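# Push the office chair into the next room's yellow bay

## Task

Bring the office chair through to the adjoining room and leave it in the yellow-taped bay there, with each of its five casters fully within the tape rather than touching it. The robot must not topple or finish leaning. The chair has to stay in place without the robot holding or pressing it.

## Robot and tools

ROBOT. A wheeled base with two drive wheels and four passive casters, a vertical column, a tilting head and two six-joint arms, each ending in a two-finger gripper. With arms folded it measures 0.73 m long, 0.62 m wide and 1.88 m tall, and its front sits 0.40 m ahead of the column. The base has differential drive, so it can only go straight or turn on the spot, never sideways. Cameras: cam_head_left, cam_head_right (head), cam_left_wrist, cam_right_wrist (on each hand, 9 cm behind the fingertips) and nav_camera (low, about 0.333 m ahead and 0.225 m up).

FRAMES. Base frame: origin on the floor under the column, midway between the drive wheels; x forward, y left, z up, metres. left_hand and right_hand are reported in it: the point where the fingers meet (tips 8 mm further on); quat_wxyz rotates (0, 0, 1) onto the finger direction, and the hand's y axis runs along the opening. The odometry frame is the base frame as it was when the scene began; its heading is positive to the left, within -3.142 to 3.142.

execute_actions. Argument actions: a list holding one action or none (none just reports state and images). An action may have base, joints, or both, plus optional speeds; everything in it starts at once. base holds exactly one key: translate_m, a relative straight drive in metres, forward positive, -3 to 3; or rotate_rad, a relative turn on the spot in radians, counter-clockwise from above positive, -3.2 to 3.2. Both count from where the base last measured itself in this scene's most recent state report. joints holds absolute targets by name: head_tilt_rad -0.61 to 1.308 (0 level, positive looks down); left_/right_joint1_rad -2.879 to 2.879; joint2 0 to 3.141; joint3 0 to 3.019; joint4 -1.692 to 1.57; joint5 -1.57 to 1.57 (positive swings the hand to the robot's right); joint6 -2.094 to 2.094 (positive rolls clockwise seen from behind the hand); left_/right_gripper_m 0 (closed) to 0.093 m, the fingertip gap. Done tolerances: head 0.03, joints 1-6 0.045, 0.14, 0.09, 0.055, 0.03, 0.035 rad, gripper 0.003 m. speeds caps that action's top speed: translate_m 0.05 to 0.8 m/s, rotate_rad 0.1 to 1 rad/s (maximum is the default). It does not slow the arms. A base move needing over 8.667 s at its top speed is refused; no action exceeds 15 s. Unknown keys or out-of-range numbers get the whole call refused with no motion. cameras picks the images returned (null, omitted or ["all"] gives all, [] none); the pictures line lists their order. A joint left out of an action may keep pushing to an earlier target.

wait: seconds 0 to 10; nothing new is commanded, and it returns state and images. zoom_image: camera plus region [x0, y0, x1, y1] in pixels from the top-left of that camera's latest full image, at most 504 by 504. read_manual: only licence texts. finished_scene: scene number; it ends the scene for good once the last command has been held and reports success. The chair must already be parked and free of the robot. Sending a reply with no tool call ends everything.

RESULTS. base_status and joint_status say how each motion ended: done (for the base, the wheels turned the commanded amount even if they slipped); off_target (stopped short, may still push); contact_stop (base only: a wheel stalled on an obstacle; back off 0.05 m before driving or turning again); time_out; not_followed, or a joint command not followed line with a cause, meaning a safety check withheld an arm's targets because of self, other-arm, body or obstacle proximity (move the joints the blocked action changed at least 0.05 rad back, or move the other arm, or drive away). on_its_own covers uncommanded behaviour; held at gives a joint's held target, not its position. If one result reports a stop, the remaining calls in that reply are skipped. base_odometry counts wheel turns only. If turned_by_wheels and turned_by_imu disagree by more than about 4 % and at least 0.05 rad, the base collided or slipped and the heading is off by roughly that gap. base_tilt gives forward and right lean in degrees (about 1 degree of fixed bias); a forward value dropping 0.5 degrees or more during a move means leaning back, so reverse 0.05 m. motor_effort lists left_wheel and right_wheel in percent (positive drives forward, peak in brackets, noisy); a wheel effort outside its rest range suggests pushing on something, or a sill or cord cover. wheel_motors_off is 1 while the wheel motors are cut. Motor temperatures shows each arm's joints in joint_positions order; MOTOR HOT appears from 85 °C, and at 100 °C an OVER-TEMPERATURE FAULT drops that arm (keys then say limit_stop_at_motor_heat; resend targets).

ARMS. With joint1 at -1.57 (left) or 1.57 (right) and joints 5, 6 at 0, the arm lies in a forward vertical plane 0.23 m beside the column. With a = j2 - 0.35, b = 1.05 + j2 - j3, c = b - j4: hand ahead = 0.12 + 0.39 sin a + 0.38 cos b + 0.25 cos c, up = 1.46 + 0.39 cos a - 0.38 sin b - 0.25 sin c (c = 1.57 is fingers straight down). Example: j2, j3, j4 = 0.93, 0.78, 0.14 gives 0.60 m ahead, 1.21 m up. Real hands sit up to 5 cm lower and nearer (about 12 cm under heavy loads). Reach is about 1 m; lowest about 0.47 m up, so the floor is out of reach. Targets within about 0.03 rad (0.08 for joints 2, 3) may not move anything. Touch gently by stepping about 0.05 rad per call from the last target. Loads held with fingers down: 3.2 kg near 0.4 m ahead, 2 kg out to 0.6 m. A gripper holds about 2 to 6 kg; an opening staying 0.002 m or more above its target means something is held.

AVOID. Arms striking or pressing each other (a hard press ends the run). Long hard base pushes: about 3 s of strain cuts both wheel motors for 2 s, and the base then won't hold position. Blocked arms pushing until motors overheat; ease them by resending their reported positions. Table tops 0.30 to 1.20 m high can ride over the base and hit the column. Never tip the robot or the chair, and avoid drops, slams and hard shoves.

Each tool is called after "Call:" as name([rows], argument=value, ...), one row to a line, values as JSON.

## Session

Call:
execute_actions([
  {"joints":{"head_tilt_rad":0.5}},
])

Scene clock: 0.77 s.
Motor temperatures (°C, as the motors report them): left_arm=[24 23 22 23 24 24] | right_arm=[23 24 23 22 23 21]
base_odometry: x=+0.000 y=+0.000 heading=+0.000 (m, m, rad; odometry frame)
turned_by_wheels: +0.000 (rad since the last result)
turned_by_imu: +0.000 (rad since the last result)
base_tilt: forward=-0.6 right=+0.6 (deg)
base_status: not commanded
joint_positions: head_tilt_rad=+0.518 left_joint1_rad=-1.542 left_joint2_rad=+0.872 left_joint3_rad=+0.416 left_joint4_rad=-0.970 left_joint5_rad=+0.031 left_joint6_rad=+0.082 left_gripper_m=+0.094 right_joint1_rad=+1.557 right_joint2_rad=+0.898 right_joint3_rad=+0.401 right_joint4_rad=-0.951 right_joint5_rad=+0.011 right_joint6_rad=-0.028 right_gripper_m=+0.095
joint_status: all done
wheel_motors_off: 0
motor_effort: left_wheel=+5(3) right_wheel=+2(3) (%)
left_hand: x=+0.1501 y=+0.2252 z=+1.2557 quat_wxyz=(+0.435, -0.018, -0.900, +0.024) (m; base frame)
right_hand: x=+0.1395 y=-0.2304 z=+1.2541 quat_wxyz=(+0.446, +0.009, -0.895, +0.003) (m; base frame)
pictures: cam_head_left, cam_head_right, cam_left_wrist, cam_right_wrist, nav_camera
Images, in order (width x height): cam_head_left 672x504, cam_head_right 672x504, cam_left_wrist 504x504, cam_right_wrist 504x504, nav_camera 672x504.

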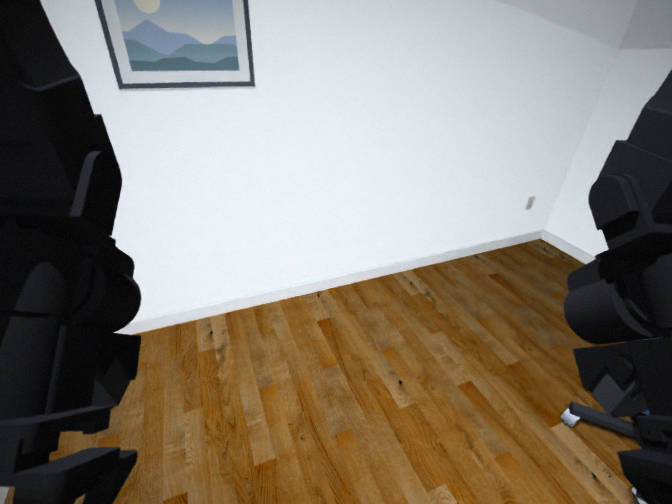

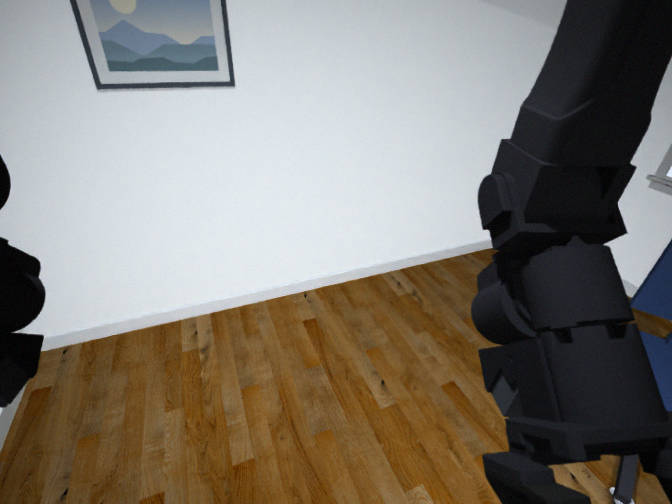

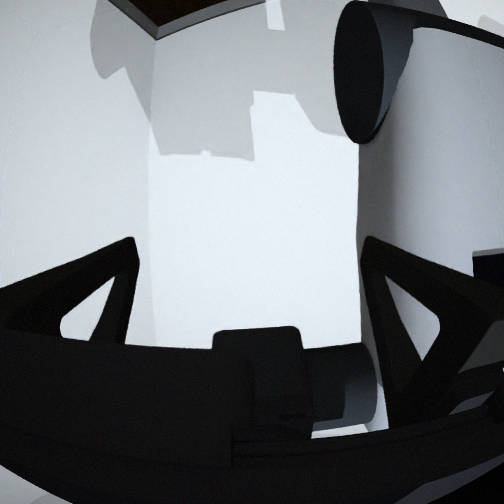

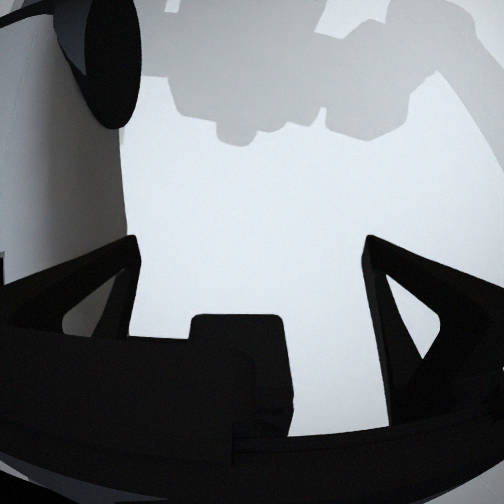

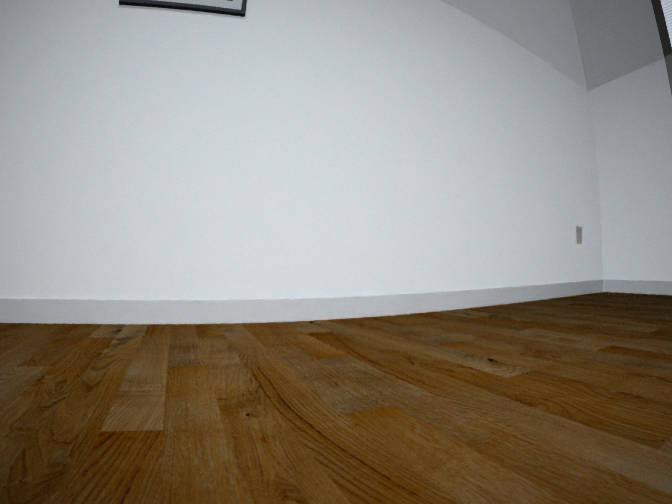

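Call:
execute_actions([
  {"base":{"translate_m":1.05},"joints":{"left_joint2_rad":2.9,"left_joint3_rad":1.8,"left_joint4_rad":1.0,"right_joint2_rad":2.9,"right_joint3_rad":1.8,"right_joint4_rad":1.0,"left_joint6_rad":1.57,"right_joint6_rad":-1.57,"head_tilt_rad":0.7}},
], cameras=[])

Call:
execute_actions([
  {"base":{"rotate_rad":-1.13}},
], cameras=["cam_head_left","cam_head_right","nav_camera"])

Scene clock: 8.43 s.
Motor temperatures (°C, as the motors report them): left_arm=[24 23 22 23 24 24] | right_arm=[23 24 23 23 23 21]
base_odometry: x=+1.050 y=+0.000 heading=+0.000 (m, m, rad; odometry frame)
turned_by_wheels: +0.000 (rad since the last result)
turned_by_imu: +0.002 (rad since the last result)
base_tilt: forward=-0.6 right=+0.6 (deg)
base_status: done
joint_positions: head_tilt_rad=+0.703 left_joint1_rad=-1.542 left_joint2_rad=+2.893 left_joint3_rad=+1.813 left_joint4_rad=+0.989 left_joint5_rad=+0.031 left_joint6_rad=+1.565 left_gripper_m=+0.094 right_joint1_rad=+1.557 right_joint2_rad=+2.886 right_joint3_rad=+1.802 right_joint4_rad=+0.990 right_joint5_rad=+0.011 right_joint6_rad=-1.564 right_gripper_m=+0.095
joint_status: all done
wheel_motors_off: 0
motor_effort: left_wheel=+2(56) right_wheel=-1(44) (%)
left_hand: x=+0.2400 y=+0.2429 z=+0.5900 quat_wxyz=(-0.153, -0.688, -0.693, -0.150) (m; base frame)
right_hand: x=+0.2411 y=-0.2393 z=+0.5920 quat_wxyz=(-0.143, +0.686, -0.696, +0.159) (m; base frame)
pictures: none
No camera images: the call's "cameras" was empty. Leave "cameras" out to get every camera's image.

Scene clock: 10.93 s.
Motor temperatures (°C, as the motors report them): left_arm=[24 23 22 23 24 24] | right_arm=[23 24 23 23 23 21]
base_odometry: x=+1.050 y=+0.000 heading=-1.129 (m, m, rad; odometry frame)
turned_by_wheels: -1.129 (rad since the last result)
turned_by_imu: -1.127 (rad since the last result)
base_tilt: forward=-0.4 right=+0.6 (deg)
base_status: done
joint_positions: head_tilt_rad=+0.703 left_joint1_rad=-1.542 left_joint2_rad=+2.895 left_joint3_rad=+1.813 left_joint4_rad=+0.989 left_joint5_rad=+0.031 left_joint6_rad=+1.565 left_gripper_m=+0.094 right_joint1_rad=+1.557 right_joint2_rad=+2.886 right_joint3_rad=+1.802 right_joint4_rad=+0.990 right_joint5_rad=+0.011 right_joint6_rad=-1.564 right_gripper_m=+0.095
joint_status: not commanded
wheel_motors_off: 0
motor_effort: left_wheel=+3(38) right_wheel=-3(36) (%)
left_hand: x=+0.2387 y=+0.2429 z=+0.5898 quat_wxyz=(-0.152, -0.688, -0.694, -0.149) (m; base frame)
right_hand: x=+0.2405 y=-0.2393 z=+0.5919 quat_wxyz=(-0.142, +0.686, -0.696, +0.159) (m; base frame)
pictures: cam_head_left, cam_head_right, nav_camera
Images, in order (width x height): cam_head_left 672x504, cam_head_right 672x504, nav_camera 672x504.

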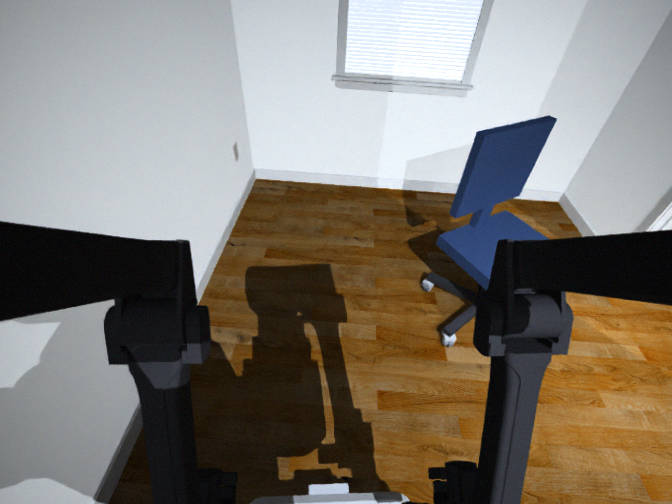

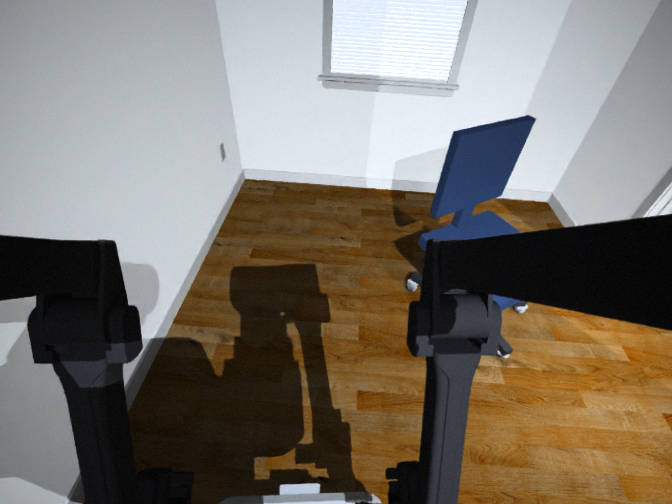

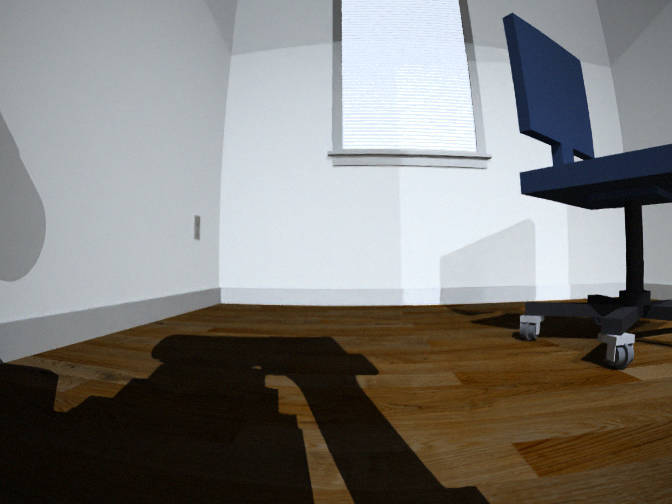

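Call:
execute_actions([
  {"base":{"translate_m":1.76}},
], cameras=["nav_camera"])

Call:
execute_actions([
  {"base":{"rotate_rad":-1.6},"joints":{"head_tilt_rad":0.9}},
], cameras=["cam_head_right"])

Call:
execute_actions([
  {"base":{"translate_m":0.33},"joints":{"left_joint2_rad":1.3,"left_joint3_rad":0.7,"left_joint4_rad":0.1,"right_joint2_rad":1.3,"right_joint3_rad":0.7,"right_joint4_rad":0.1,"left_joint1_rad":-1.68,"right_joint1_rad":1.68}},
], cameras=[])

Call:
execute_actions([
  {"base":{"rotate_rad":-0.95},"joints":{"left_joint2_rad":1.35,"left_joint3_rad":1.0,"left_joint4_rad":-0.17,"right_joint2_rad":1.35,"right_joint3_rad":1.0,"right_joint4_rad":-0.17}},
])

Scene clock: 19.93 s.
Motor temperatures (°C, as the motors report them): left_arm=[24 23 22 23 24 24] | right_arm=[23 24 23 23 23 21]
base_odometry: x=+1.802 y=-1.591 heading=-1.129 (m, m, rad; odometry frame)
turned_by_wheels: +0.000 (rad since the last result)
turned_by_imu: +0.004 (rad since the last result)
base_tilt: forward=-0.4 right=+0.5 (deg)
base_status: done
joint_positions: head_tilt_rad=+0.703 left_joint1_rad=-1.542 left_joint2_rad=+2.894 left_joint3_rad=+1.813 left_joint4_rad=+0.989 left_joint5_rad=+0.031 left_joint6_rad=+1.565 left_gripper_m=+0.094 right_joint1_rad=+1.557 right_joint2_rad=+2.897 right_joint3_rad=+1.802 right_joint4_rad=+0.990 right_joint5_rad=+0.011 right_joint6_rad=-1.564 right_gripper_m=+0.095
joint_status: not commanded
wheel_motors_off: 0
motor_effort: left_wheel=+2(60) right_wheel=+0(50) (%)
left_hand: x=+0.2397 y=+0.2429 z=+0.5900 quat_wxyz=(-0.153, -0.688, -0.693, -0.150) (m; base frame)
right_hand: x=+0.2312 y=-0.2392 z=+0.5907 quat_wxyz=(-0.139, +0.687, -0.697, +0.155) (m; base frame)
pictures: nav_camera
Images, in order (width x height): nav_camera 672x504.

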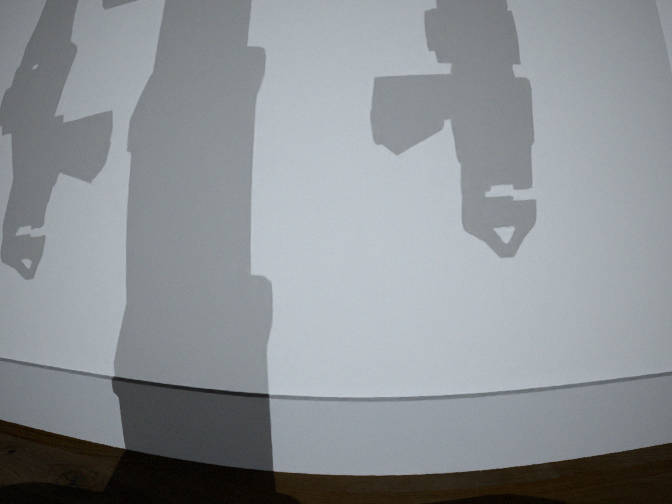

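Scene clock: 22.90 s.
Motor temperatures (°C, as the motors report them): left_arm=[24 23 22 23 24 24] | right_arm=[23 24 23 23 23 21]
base_odometry: x=+1.802 y=-1.591 heading=-2.729 (m, m, rad; odometry frame)
turned_by_wheels: -1.599 (rad since the last result)
turned_by_imu: -1.597 (rad since the last result)
base_tilt: forward=-0.5 right=+0.6 (deg)
base_status: done
joint_positions: head_tilt_rad=+0.901 left_joint1_rad=-1.542 left_joint2_rad=+2.895 left_joint3_rad=+1.813 left_joint4_rad=+0.989 left_joint5_rad=+0.031 left_joint6_rad=+1.565 left_gripper_m=+0.094 right_joint1_rad=+1.557 right_joint2_rad=+2.897 right_joint3_rad=+1.802 right_joint4_rad=+0.990 right_joint5_rad=+0.011 right_joint6_rad=-1.564 right_gripper_m=+0.095
joint_status: all done
wheel_motors_off: 0
motor_effort: left_wheel=+4(40) right_wheel=-2(39) (%)
left_hand: x=+0.2383 y=+0.2429 z=+0.5898 quat_wxyz=(-0.152, -0.688, -0.694, -0.149) (m; base frame)
right_hand: x=+0.2312 y=-0.2392 z=+0.5907 quat_wxyz=(-0.139, +0.687, -0.697, +0.155) (m; base frame)
pictures: cam_head_right
Images, in order (width x height): cam_head_right 672x504.

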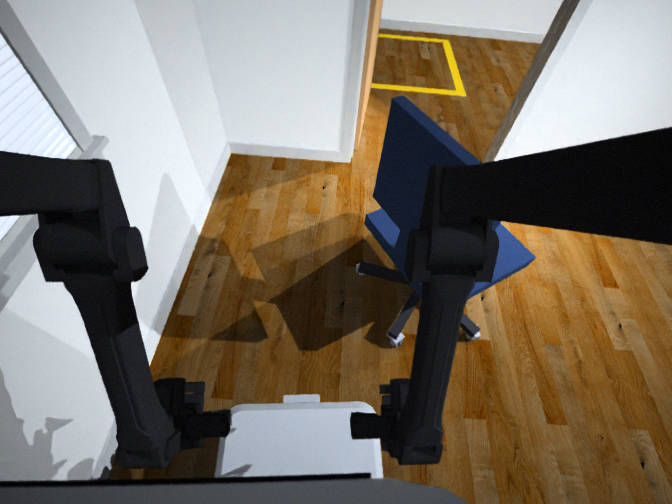

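Scene clock: 24.93 s.
Motor temperatures (°C, as the motors report them): left_arm=[24 23 22 23 24 24] | right_arm=[23 24 23 23 23 21]
base_odometry: x=+1.500 y=-1.723 heading=-2.730 (m, m, rad; odometry frame)
turned_by_wheels: -0.001 (rad since the last result)
turned_by_imu: -0.001 (rad since the last result)
base_tilt: forward=-0.5 right=+0.6 (deg)
base_status: done
joint_positions: head_tilt_rad=+0.902 left_joint1_rad=-1.689 left_joint2_rad=+1.294 left_joint3_rad=+0.703 left_joint4_rad=+0.111 left_joint5_rad=+0.033 left_joint6_rad=+1.565 left_gripper_m=+0.094 right_joint1_rad=+1.691 right_joint2_rad=+1.306 right_joint3_rad=+0.706 right_joint4_rad=+0.110 right_joint5_rad=+0.010 right_joint6_rad=-1.564 right_gripper_m=+0.095
joint_status: all done
wheel_motors_off: 0
motor_effort: left_wheel=+0(59) right_wheel=+1(51) (%)
left_hand: x=+0.4190 y=+0.1575 z=+1.0578 quat_wxyz=(-0.063, -0.723, -0.687, +0.034) (m; base frame)
right_hand: x=+0.4164 y=-0.1647 z=+1.0535 quat_wxyz=(-0.046, +0.724, -0.688, -0.022) (m; base frame)
pictures: none
No camera images: the call's "cameras" was empty. Leave "cameras" out to get every camera's image.

Scene clock: 27.40 s.
Motor temperatures (°C, as the motors report them): left_arm=[24 24 22 23 24 24] | right_arm=[23 24 23 23 23 21]
base_odometry: x=+1.500 y=-1.723 heading=+2.604 (m, m, rad; odometry frame)
turned_by_wheels: -0.949 (rad since the last result)
turned_by_imu: -0.945 (rad since the last result)
base_tilt: forward=-0.5 right=+0.5 (deg)
base_status: done
joint_positions: head_tilt_rad=+0.902 left_joint1_rad=-1.688 left_joint2_rad=+1.351 left_joint3_rad=+1.002 left_joint4_rad=-0.159 left_joint5_rad=+0.032 left_joint6_rad=+1.565 left_gripper_m=+0.094 right_joint1_rad=+1.689 right_joint2_rad=+1.342 right_joint3_rad=+1.006 right_joint4_rad=-0.159 right_joint5_rad=+0.010 right_joint6_rad=-1.564 right_gripper_m=+0.095
joint_status: all done
wheel_motors_off: 0
motor_effort: left_wheel=+5(47) right_wheel=-2(45) (%)
left_hand: x=+0.5166 y=+0.1516 z=+1.0447 quat_wxyz=(-0.053, -0.724, -0.687, +0.042) (m; base frame)
right_hand: x=+0.5231 y=-0.1592 z=+1.0477 quat_wxyz=(-0.043, +0.724, -0.688, -0.023) (m; base frame)
pictures: cam_head_left, cam_head_right, cam_left_wrist, cam_right_wrist, nav_camera
Images, in order (width x height): cam_head_left 672x504, cam_head_right 672x504, cam_left_wrist 504x504, cam_right_wrist 504x504, nav_camera 672x504.

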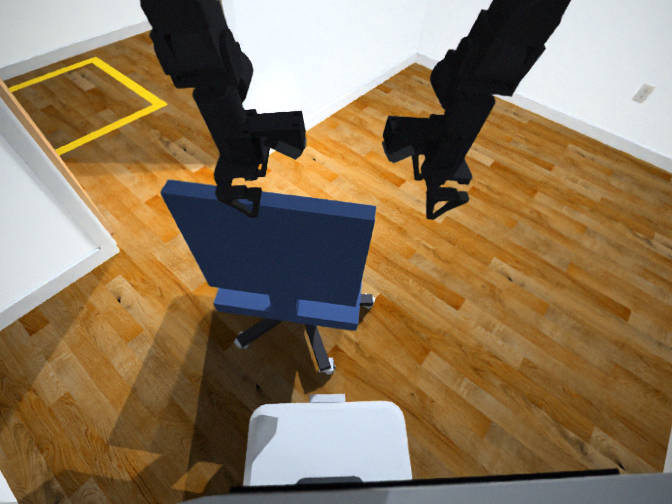

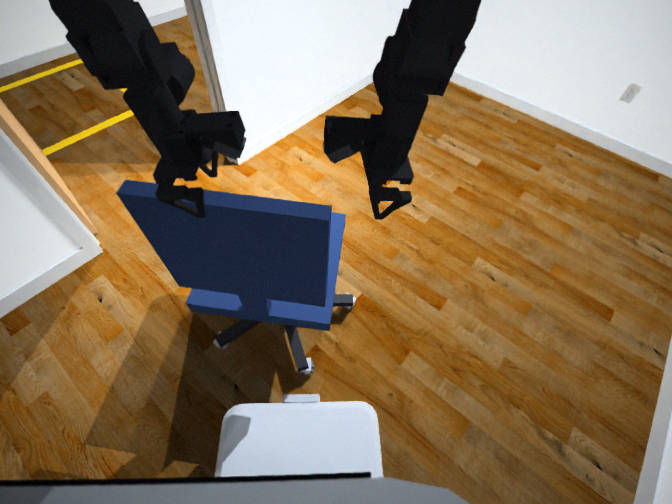

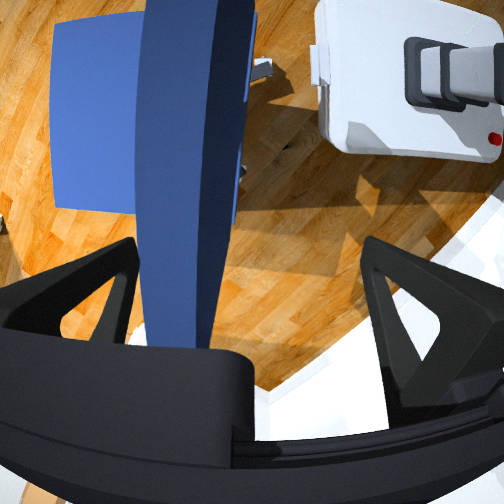

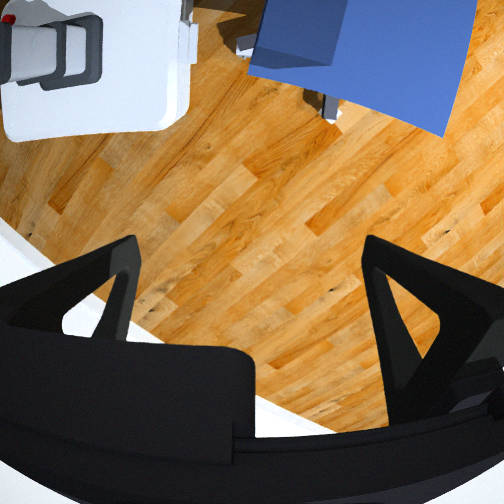

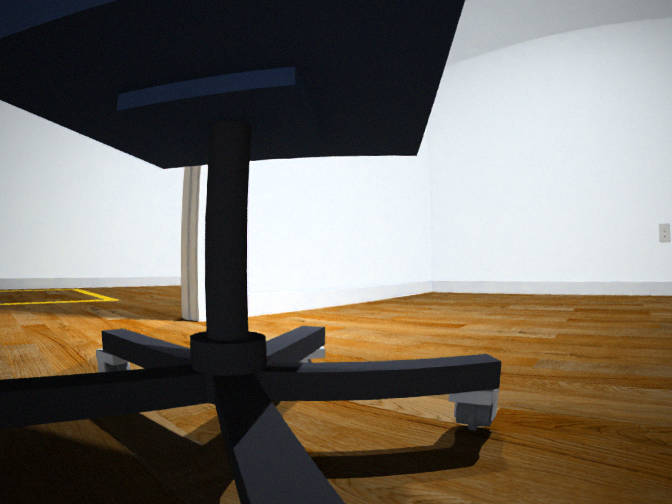

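Call:
execute_actions([
  {"base":{"rotate_rad":0.26},"joints":{"left_joint2_rad":1.47,"left_joint3_rad":1.41,"left_joint4_rad":-0.46,"left_joint6_rad":1.93,"right_joint6_rad":-1.13}},
], cameras=["cam_head_left","cam_left_wrist","cam_right_wrist"])

Scene clock: 31.70 s.
Motor temperatures (°C, as the motors report them): left_arm=[24 24 22 23 24 24] | right_arm=[23 24 23 23 23 21]
base_odometry: x=+1.500 y=-1.723 heading=+2.864 (m, m, rad; odometry frame)
turned_by_wheels: +0.259 (rad since the last result)
turned_by_imu: +0.259 (rad since the last result)
base_tilt: forward=-0.5 right=+0.6 (deg)
base_status: done
joint_positions: head_tilt_rad=+0.902 left_joint1_rad=-1.687 left_joint2_rad=+1.465 left_joint3_rad=+1.408 left_joint4_rad=-0.449 left_joint5_rad=+0.032 left_joint6_rad=+1.923 left_gripper_m=+0.094 right_joint1_rad=+1.688 right_joint2_rad=+1.342 right_joint3_rad=+1.006 right_joint4_rad=-0.159 right_joint5_rad=+0.010 right_joint6_rad=-1.138 right_gripper_m=+0.095
joint_status: all done
wheel_motors_off: 0
motor_effort: left_wheel=-2(22) right_wheel=+3(23) (%)
left_hand: x=+0.6436 y=+0.1443 z=+1.0416 quat_wxyz=(-0.059, -0.834, -0.547, +0.031) (m; base frame)
right_hand: x=+0.5231 y=-0.1594 z=+1.0477 quat_wxyz=(-0.037, +0.562, -0.826, -0.031) (m; base frame)
pictures: cam_head_left, cam_left_wrist, cam_right_wrist
Images, in order (width x height): cam_head_left 672x504, cam_left_wrist 504x504, cam_right_wrist 504x504.

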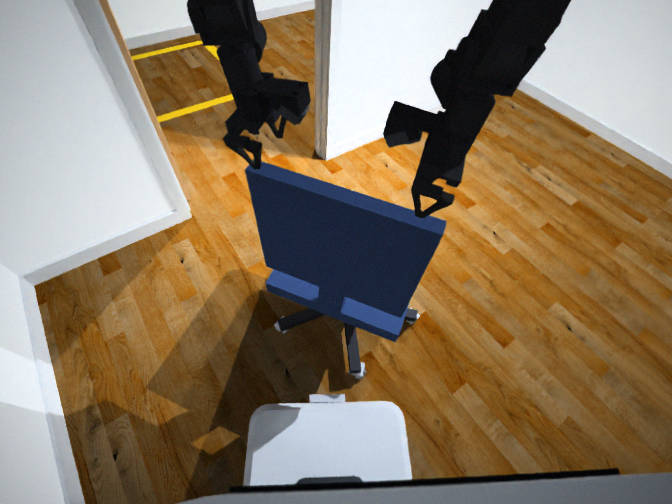

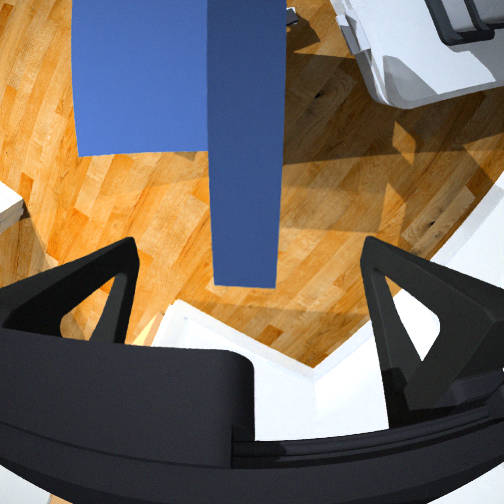

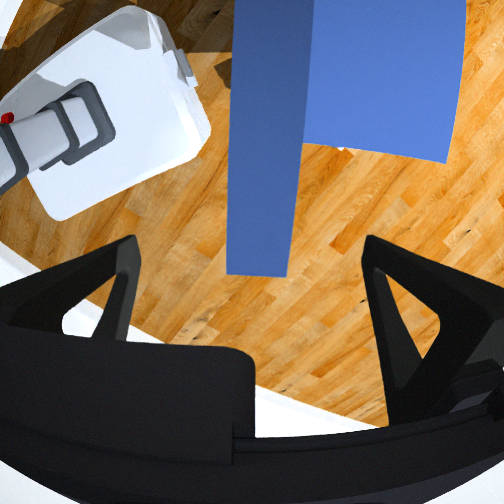

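Well aligned.

Call:
execute_actions([
  {"joints":{"left_joint2_rad":1.56,"left_joint3_rad":1.47,"left_joint4_rad":-0.43,"right_joint2_rad":1.47,"right_joint3_rad":1.11,"right_joint4_rad":-0.14}},
], cameras=[])

Call:
execute_actions([
  {"joints":{"left_joint2_rad":1.65,"left_joint3_rad":1.52,"right_joint2_rad":1.58,"right_joint3_rad":1.16}},
], cameras=[])

Call:
execute_actions([
  {"joints":{"left_joint2_rad":1.74,"left_joint3_rad":1.59,"left_joint4_rad":-0.38,"right_joint2_rad":1.67,"right_joint3_rad":1.23,"right_joint4_rad":-0.08}},
], cameras=["cam_left_wrist","cam_right_wrist"])

Scene clock: 35.70 s.
Motor temperatures (°C, as the motors report them): left_arm=[24 24 22 23 24 24] | right_arm=[23 24 23 23 23 21]
base_odometry: x=+1.500 y=-1.723 heading=+2.863 (m, m, rad; odometry frame)
turned_by_wheels: +0.000 (rad since the last result)
turned_by_imu: -0.001 (rad since the last result)
base_tilt: forward=-0.5 right=+0.6 (deg)
base_status: not commanded
joint_positions: head_tilt_rad=+0.902 left_joint1_rad=-1.687 left_joint2_rad=+1.560 left_joint3_rad=+1.462 left_joint4_rad=-0.436 left_joint5_rad=+0.032 left_joint6_rad=+1.923 left_gripper_m=+0.094 right_joint1_rad=+1.688 right_joint2_rad=+1.459 right_joint3_rad=+1.109 right_joint4_rad=-0.147 right_joint5_rad=+0.010 right_joint6_rad=-1.138 right_gripper_m=+0.095
joint_status: all done
wheel_motors_off: 0
motor_effort: left_wheel=-6(7) right_wheel=+6(7) (%)
left_hand: x=+0.6368 y=+0.1406 z=+1.0016 quat_wxyz=(-0.051, -0.835, -0.547, +0.043) (m; base frame)
right_hand: x=+0.5393 y=-0.1544 z=+1.0077 quat_wxyz=(-0.036, +0.562, -0.826, -0.032) (m; base frame)
pictures: none
No camera images: the call's "cameras" was empty. Leave "cameras" out to get every camera's image.

Scene clock: 36.70 s.
Motor temperatures (°C, as the motors report them): left_arm=[24 24 22 23 24 24] | right_arm=[23 25 23 23 23 21]
base_odometry: x=+1.500 y=-1.723 heading=+2.863 (m, m, rad; odometry frame)
turned_by_wheels: +0.000 (rad since the last result)
turned_by_imu: +0.000 (rad since the last result)
base_tilt: forward=-0.5 right=+0.6 (deg)
base_status: not commanded
joint_positions: head_tilt_rad=+0.902 left_joint1_rad=-1.687 left_joint2_rad=+1.649 left_joint3_rad=+1.512 left_joint4_rad=-0.435 left_joint5_rad=+0.032 left_joint6_rad=+1.923 left_gripper_m=+0.094 right_joint1_rad=+1.688 right_joint2_rad=+1.573 right_joint3_rad=+1.159 right_joint4_rad=-0.144 right_joint5_rad=+0.010 right_joint6_rad=-1.138 right_gripper_m=+0.095
joint_status: all done
wheel_motors_off: 0
motor_effort: left_wheel=-5(6) right_wheel=+6(7) (%)
left_hand: x=+0.6246 y=+0.1375 z=+0.9637 quat_wxyz=(-0.040, -0.835, -0.546, +0.058) (m; base frame)
right_hand: x=+0.5173 y=-0.1513 z=+0.9644 quat_wxyz=(-0.010, +0.563, -0.825, -0.047) (m; base frame)
pictures: none
No camera images: the call's "cameras" was empty. Leave "cameras" out to get every camera's image.

Scene clock: 37.47 s.
Motor temperatures (°C, as the motors report them): left_arm=[24 25 22 23 24 24] | right_arm=[23 25 23 23 23 21]
base_odometry: x=+1.500 y=-1.723 heading=+2.863 (m, m, rad; odometry frame)
turned_by_wheels: +0.000 (rad since the last result)
turned_by_imu: +0.000 (rad since the last result)
base_tilt: forward=-0.5 right=+0.6 (deg)
base_status: not commanded
joint_positions: head_tilt_rad=+0.902 left_joint1_rad=-1.687 left_joint2_rad=+1.735 left_joint3_rad=+1.585 left_joint4_rad=-0.385 left_joint5_rad=+0.032 left_joint6_rad=+1.923 left_gripper_m=+0.094 right_joint1_rad=+1.688 right_joint2_rad=+1.652 right_joint3_rad=+1.232 right_joint4_rad=-0.085 right_joint5_rad=+0.010 right_joint6_rad=-1.137 right_gripper_m=+0.095
joint_status: all done
wheel_motors_off: 0
motor_effort: left_wheel=-4(6) right_wheel=+7(7) (%)
left_hand: x=+0.6361 y=+0.1334 z=+0.9295 quat_wxyz=(-0.051, -0.835, -0.547, +0.043) (m; base frame)
right_hand: x=+0.5372 y=-0.1471 z=+0.9352 quat_wxyz=(-0.033, +0.562, -0.826, -0.034) (m; base frame)
pictures: cam_left_wrist, cam_right_wrist
Images, in order (width x height): cam_left_wrist 504x504, cam_right_wrist 504x504.

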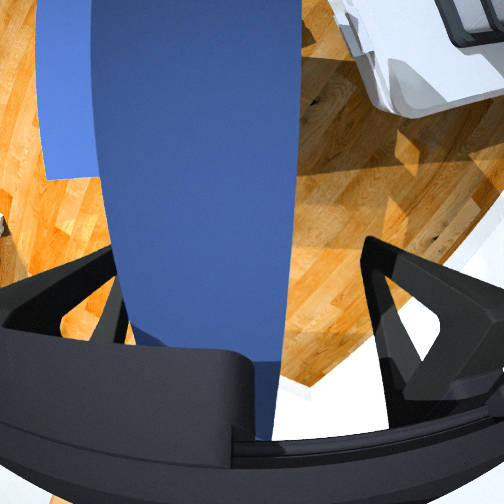

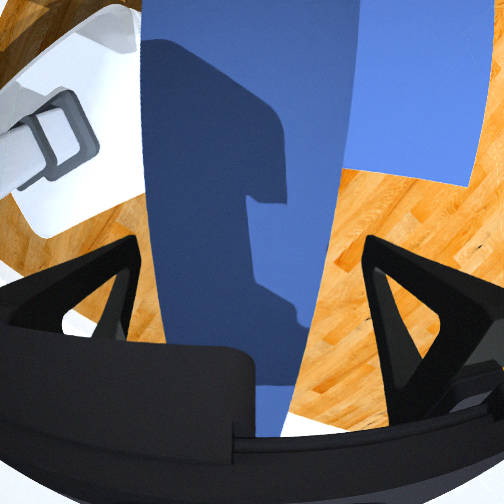

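Call:
execute_actions([
  {"joints":{"left_joint2_rad":1.67,"left_joint3_rad":1.24,"left_joint4_rad":-0.08,"left_joint6_rad":1.52,"right_joint6_rad":-1.52,"left_gripper_m":0.06,"right_gripper_m":0.02}},
], cameras=["cam_head_left"])

Call:
execute_actions([
  {"base":{"rotate_rad":-0.3},"speeds":{"rotate_rad":0.4},"joints":{"left_gripper_m":0.02}},
], cameras=[])

Call:
execute_actions([
  {"base":{"translate_m":0.74},"speeds":{"translate_m":0.4}},
], cameras=["cam_head_left","nav_camera"])

Scene clock: 43.57 s.
Motor temperatures (°C, as the motors report them): left_arm=[24 25 22 23 24 24] | right_arm=[23 25 23 23 23 21]
base_odometry: x=+1.500 y=-1.723 heading=+2.863 (m, m, rad; odometry frame)
turned_by_wheels: +0.000 (rad since the last result)
turned_by_imu: -0.002 (rad since the last result)
base_tilt: forward=-0.6 right=+0.5 (deg)
base_status: not commanded
joint_positions: head_tilt_rad=+0.902 left_joint1_rad=-1.721 left_joint2_rad=+1.636 left_joint3_rad=+1.301 left_joint4_rad=-0.049 left_joint5_rad=+0.054 left_joint6_rad=+1.555 left_gripper_m=+0.060 right_joint1_rad=+1.626 right_joint2_rad=+1.647 right_joint3_rad=+1.237 right_joint4_rad=-0.082 right_joint5_rad=+0.035 right_joint6_rad=-1.417 right_gripper_m=+0.041
joint_status: right_joint6_rad time_out (moved -0.280 of -0.383); right_gripper_m off_target (ended at +0.041, target +0.020); the others done
wheel_motors_off: 0
on_its_own: right_joint6_rad reads -1.417 and still pushes toward -1.520 since a time_out
motor_effort: left_wheel=-21(23) right_wheel=+16(16) (%)
left_hand: x=+0.5946 y=+0.1103 z=+0.9525 quat_wxyz=(-0.115, -0.721, -0.683, +0.019) (m; base frame)
right_hand: x=+0.5452 y=-0.1937 z=+0.9341 quat_wxyz=(-0.016, +0.661, -0.751, +0.005) (m; base frame)
pictures: cam_head_left
Images, in order (width x height): cam_head_left 672x504.

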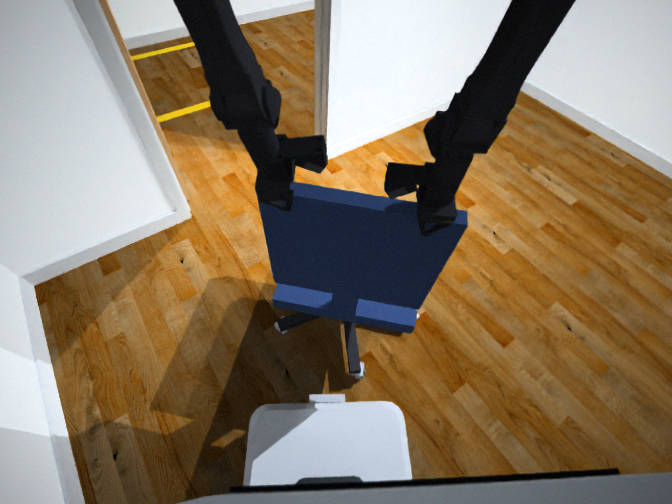

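not run: a stop came earlier in this reply.

not run: a stop came earlier in this reply.

Call:
execute_actions([
  {"base":{"rotate_rad":-0.3},"speeds":{"rotate_rad":0.3}},
], cameras=[])

Call:
execute_actions([
  {"base":{"translate_m":0.74},"speeds":{"translate_m":0.4},"joints":{"left_gripper_m":0.02}},
], cameras=["cam_head_left"])

Call:
execute_actions([
  {"base":{"rotate_rad":0.9},"speeds":{"rotate_rad":0.4},"joints":{"head_tilt_rad":0.75}},
], cameras=["cam_head_left","nav_camera"])

Scene clock: 48.93 s.
Motor temperatures (°C, as the motors report them): left_arm=[24 25 22 23 24 24] | right_arm=[23 25 23 22 23 21]
base_odometry: x=+1.500 y=-1.723 heading=+2.566 (m, m, rad; odometry frame)
turned_by_wheels: -0.297 (rad since the last result)
turned_by_imu: -0.295 (rad since the last result)
base_tilt: forward=-0.5 right=+0.5 (deg)
base_status: done
joint_positions: head_tilt_rad=+0.902 left_joint1_rad=-1.682 left_joint2_rad=+1.662 left_joint3_rad=+1.220 left_joint4_rad=-0.086 left_joint5_rad=+0.036 left_joint6_rad=+1.518 left_gripper_m=+0.060 right_joint1_rad=+1.755 right_joint2_rad=+1.672 right_joint3_rad=+1.268 right_joint4_rad=-0.064 right_joint5_rad=-0.006 right_joint6_rad=-1.592 right_gripper_m=+0.041
joint_status: not commanded
wheel_motors_off: 0
on_its_own: right_joint6_rad reads -1.592 and still pushes toward -1.520 since a time_out
motor_effort: left_wheel=+7(18) right_wheel=-7(35) (%)
left_hand: x=+0.5235 y=+0.1425 z=+0.9309 quat_wxyz=(-0.044, -0.707, -0.704, +0.050) (m; base frame)
right_hand: x=+0.5506 y=-0.0965 z=+0.9352 quat_wxyz=(-0.079, +0.742, -0.665, -0.039) (m; base frame)
pictures: none
No camera images: the call's "cameras" was empty. Leave "cameras" out to get every camera's image.

Scene clock: 52.03 s.
Motor temperatures (°C, as the motors report them): left_arm=[24 25 22 23 24 24] | right_arm=[23 25 23 22 23 21]
base_odometry: x=+0.879 y=-1.320 heading=+2.565 (m, m, rad; odometry frame)
turned_by_wheels: -0.001 (rad since the last result)
turned_by_imu: +0.001 (rad since the last result)
base_tilt: forward=-0.5 right=+0.6 (deg)
base_status: done
joint_positions: head_tilt_rad=+0.902 left_joint1_rad=-1.722 left_joint2_rad=+1.678 left_joint3_rad=+1.225 left_joint4_rad=-0.098 left_joint5_rad=+0.055 left_joint6_rad=+1.515 left_gripper_m=+0.039 right_joint1_rad=+1.710 right_joint2_rad=+1.662 right_joint3_rad=+1.208 right_joint4_rad=-0.086 right_joint5_rad=-0.008 right_joint6_rad=-1.484 right_gripper_m=+0.040
joint_status: left_gripper_m off_target (ended at +0.039, target +0.020)
wheel_motors_off: 0
on_its_own: right_joint6_rad reads -1.484 and still pushes toward -1.520 since a time_out
motor_effort: left_wheel=+1(66) right_wheel=+2(49) (%)
left_hand: x=+0.5135 y=+0.1126 z=+0.9287 quat_wxyz=(-0.053, -0.711, -0.697, +0.077) (m; base frame)
right_hand: x=+0.5155 y=-0.1298 z=+0.9322 quat_wxyz=(-0.037, +0.700, -0.711, -0.053) (m; base frame)
pictures: cam_head_left
Images, in order (width x height): cam_head_left 672x504.

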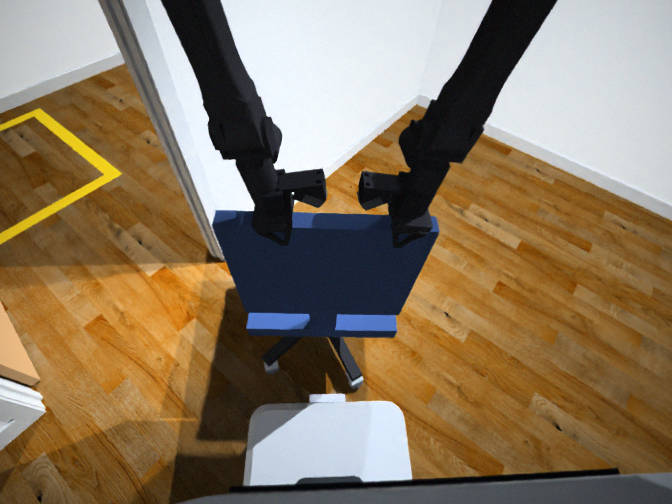

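Scene clock: 55.57 s.
Motor temperatures (°C, as the motors report them): left_arm=[24 25 22 23 25 24] | right_arm=[23 25 23 22 23 21]
base_odometry: x=+0.879 y=-1.320 heading=-2.820 (m, m, rad; odometry frame)
turned_by_wheels: +0.898 (rad since the last result)
turned_by_imu: +0.868 (rad since the last result)
base_tilt: forward=-0.5 right=+0.6 (deg)
base_status: done
joint_positions: head_tilt_rad=+0.766 left_joint1_rad=-1.743 left_joint2_rad=+1.692 left_joint3_rad=+1.280 left_joint4_rad=-0.084 left_joint5_rad=+0.086 left_joint6_rad=+1.528 left_gripper_m=+0.040 right_joint1_rad=+1.679 right_joint2_rad=+1.660 right_joint3_rad=+1.235 right_joint4_rad=-0.083 right_joint5_rad=+0.016 right_joint6_rad=-1.470 right_gripper_m=+0.040
joint_status: all done
wheel_motors_off: 0
on_its_own: right_joint6_rad reads -1.470 and still pushes toward -1.520 since a time_out
motor_effort: left_wheel=-7(71) right_wheel=+4(46) (%)
left_hand: x=+0.5413 y=+0.0903 z=+0.9283 quat_wxyz=(-0.090, -0.717, -0.687, +0.077) (m; base frame)
right_hand: x=+0.5354 y=-0.1539 z=+0.9311 quat_wxyz=(-0.032, +0.690, -0.723, -0.024) (m; base frame)
pictures: cam_head_left, nav_camera
Images, in order (width x height): cam_head_left 672x504, nav_camera 672x504.

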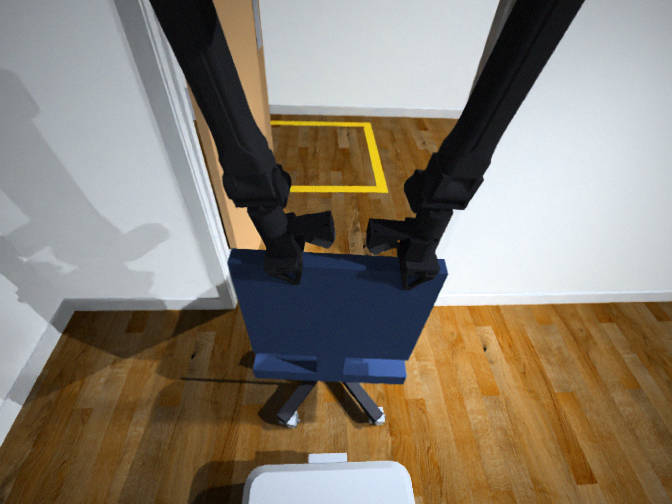

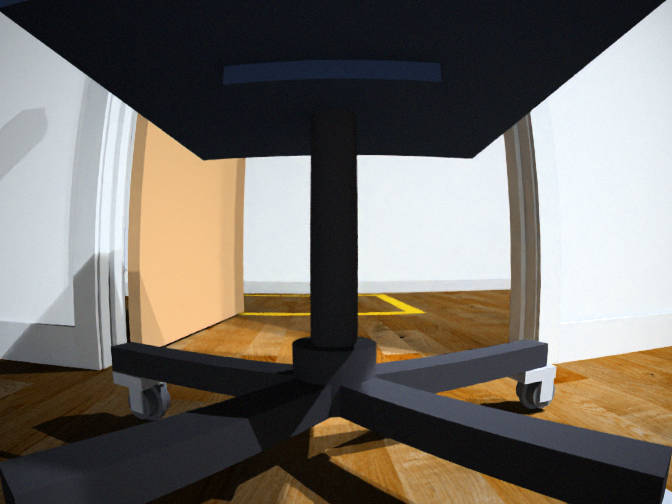

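Narrower, but centred.

Call:
execute_actions([
  {"base":{"translate_m":1.85},"speeds":{"translate_m":0.35},"joints":{"head_tilt_rad":0.95}},
], cameras=["cam_head_left","nav_camera"])

Scene clock: 64.00 s.
Motor temperatures (°C, as the motors report them): left_arm=[24 25 23 23 26 24] | right_arm=[23 26 23 22 23 21]
base_odometry: x=-0.876 y=-1.905 heading=-2.820 (m, m, rad; odometry frame)
turned_by_wheels: +0.000 (rad since the last result)
turned_by_imu: +0.005 (rad since the last result)
base_tilt: forward=-0.5 right=+0.6 (deg)
base_status: done
joint_positions: head_tilt_rad=+0.951 left_joint1_rad=-1.709 left_joint2_rad=+1.679 left_joint3_rad=+1.214 left_joint4_rad=-0.089 left_joint5_rad=+0.049 left_joint6_rad=+1.493 left_gripper_m=+0.039 right_joint1_rad=+1.721 right_joint2_rad=+1.673 right_joint3_rad=+1.234 right_joint4_rad=-0.085 right_joint5_rad=-0.009 right_joint6_rad=-1.511 right_gripper_m=+0.040
joint_status: all done
wheel_motors_off: 0
on_its_own: right_joint6_rad moved -0.041 to your old target -1.520
motor_effort: left_wheel=+1(58) right_wheel=+1(46) (%)
left_hand: x=+0.5090 y=+0.1227 z=+0.9266 quat_wxyz=(-0.045, -0.702, -0.707, +0.072) (m; base frame)
right_hand: x=+0.5253 y=-0.1215 z=+0.9295 quat_wxyz=(-0.047, +0.711, -0.700, -0.051) (m; base frame)
pictures: cam_head_left, nav_camera
Images, in order (width x height): cam_head_left 672x504, nav_camera 672x504.

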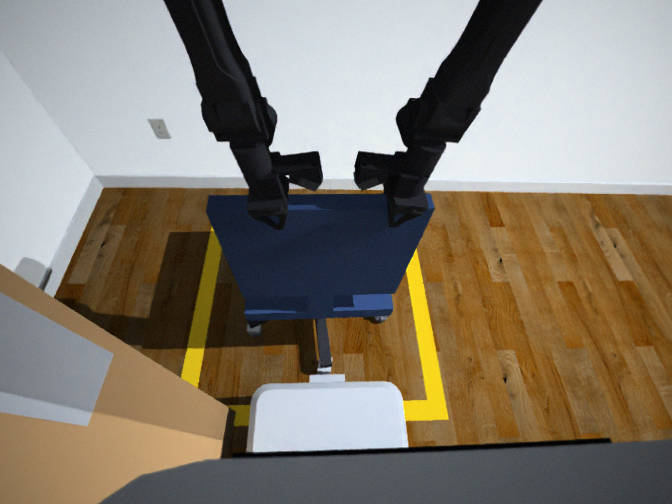

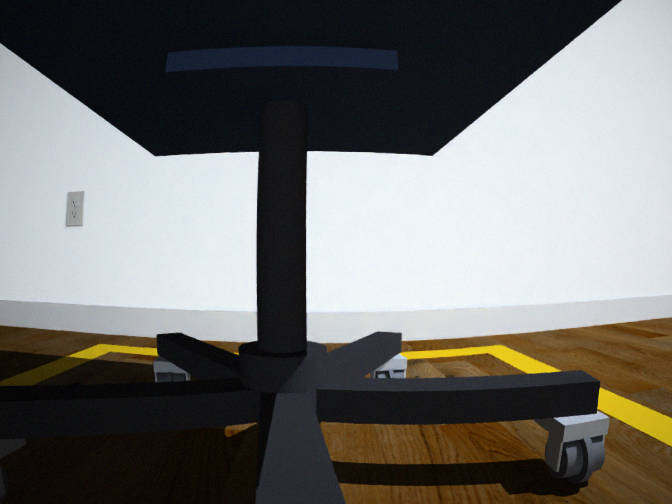

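Call:
execute_actions([
  {"joints":{"left_gripper_m":0.093,"right_gripper_m":0.093}},
], cameras=[])

Call:
execute_actions([
  {"joints":{"left_joint2_rad":1.44,"left_joint3_rad":1.08,"right_joint2_rad":1.44,"right_joint3_rad":1.12,"left_joint4_rad":-0.15,"right_joint4_rad":-0.15}},
], cameras=[])

Call:
execute_actions([
  {"base":{"translate_m":-0.07}},
], cameras=["cam_head_left","nav_camera"])

Scene clock: 68.00 s.
Motor temperatures (°C, as the motors report them): left_arm=[24 25 22 23 25 24] | right_arm=[23 26 23 22 23 21]
base_odometry: x=-0.876 y=-1.905 heading=-2.820 (m, m, rad; odometry frame)
turned_by_wheels: +0.000 (rad since the last result)
turned_by_imu: -0.001 (rad since the last result)
base_tilt: forward=-0.5 right=+0.6 (deg)
base_status: not commanded
joint_positions: head_tilt_rad=+0.951 left_joint1_rad=-1.692 left_joint2_rad=+1.679 left_joint3_rad=+1.236 left_joint4_rad=-0.089 left_joint5_rad=+0.033 left_joint6_rad=+1.512 left_gripper_m=+0.093 right_joint1_rad=+1.689 right_joint2_rad=+1.673 right_joint3_rad=+1.233 right_joint4_rad=-0.085 right_joint5_rad=+0.010 right_joint6_rad=-1.512 right_gripper_m=+0.093
joint_status: all done
wheel_motors_off: 0
motor_effort: left_wheel=+0(2) right_wheel=+0(1) (%)
left_hand: x=+0.5233 y=+0.1357 z=+0.9253 quat_wxyz=(-0.044, -0.706, -0.704, +0.053) (m; base frame)
right_hand: x=+0.5264 y=-0.1465 z=+0.9266 quat_wxyz=(-0.031, +0.706, -0.706, -0.034) (m; base frame)
pictures: none
No camera images: the call's "cameras" was empty. Leave "cameras" out to get every camera's image.

Scene clock: 69.13 s.
Motor temperatures (°C, as the motors report them): left_arm=[24 25 22 23 25 24] | right_arm=[23 26 23 22 23 21]
base_odometry: x=-0.876 y=-1.905 heading=-2.820 (m, m, rad; odometry frame)
turned_by_wheels: +0.000 (rad since the last result)
turned_by_imu: +0.000 (rad since the last result)
base_tilt: forward=-0.5 right=+0.5 (deg)
base_status: not commanded
joint_positions: head_tilt_rad=+0.951 left_joint1_rad=-1.692 left_joint2_rad=+1.426 left_joint3_rad=+1.082 left_joint4_rad=-0.146 left_joint5_rad=+0.033 left_joint6_rad=+1.514 left_gripper_m=+0.093 right_joint1_rad=+1.689 right_joint2_rad=+1.426 right_joint3_rad=+1.123 right_joint4_rad=-0.145 right_joint5_rad=+0.010 right_joint6_rad=-1.514 right_gripper_m=+0.093
joint_status: all done
wheel_motors_off: 0
motor_effort: left_wheel=+0(3) right_wheel=+0(2) (%)
left_hand: x=+0.5367 y=+0.1450 z=+1.0207 quat_wxyz=(-0.059, -0.706, -0.704, +0.040) (m; base frame)
right_hand: x=+0.5629 y=-0.1543 z=+1.0231 quat_wxyz=(-0.060, +0.705, -0.707, -0.008) (m; base frame)
pictures: none
No camera images: the call's "cameras" was empty. Leave "cameras" out to get every camera's image.

Scene clock: 70.57 s.
Motor temperatures (°C, as the motors report them): left_arm=[24 25 22 23 25 24] | right_arm=[23 26 23 22 23 21]
base_odometry: x=-0.810 y=-1.883 heading=-2.820 (m, m, rad; odometry frame)
turned_by_wheels: +0.000 (rad since the last result)
turned_by_imu: -0.001 (rad since the last result)
base_tilt: forward=-0.5 right=+0.5 (deg)
base_status: done
joint_positions: head_tilt_rad=+0.952 left_joint1_rad=-1.692 left_joint2_rad=+1.430 left_joint3_rad=+1.074 left_joint4_rad=-0.146 left_joint5_rad=+0.033 left_joint6_rad=+1.514 left_gripper_m=+0.093 right_joint1_rad=+1.689 right_joint2_rad=+1.426 right_joint3_rad=+1.119 right_joint4_rad=-0.145 right_joint5_rad=+0.010 right_joint6_rad=-1.514 right_gripper_m=+0.093
joint_status: not commanded
wheel_motors_off: 0
motor_effort: left_wheel=+1(35) right_wheel=+0(29) (%)
left_hand: x=+0.5300 y=+0.1451 z=+1.0182 quat_wxyz=(-0.055, -0.706, -0.704, +0.044) (m; base frame)
right_hand: x=+0.5606 y=-0.1544 z=+1.0226 quat_wxyz=(-0.058, +0.705, -0.707, -0.010) (m; base frame)
pictures: cam_head_left, nav_camera
Images, in order (width x height): cam_head_left 672x504, nav_camera 672x504.

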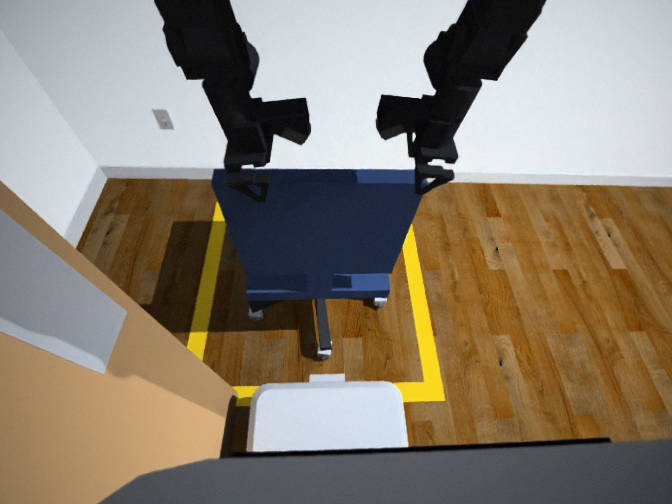

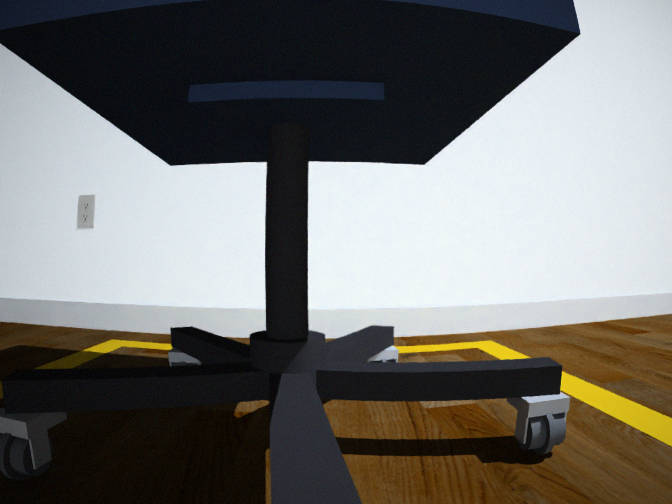

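Call:
finished_scene(scene=2)

The scene is finished: the task was done.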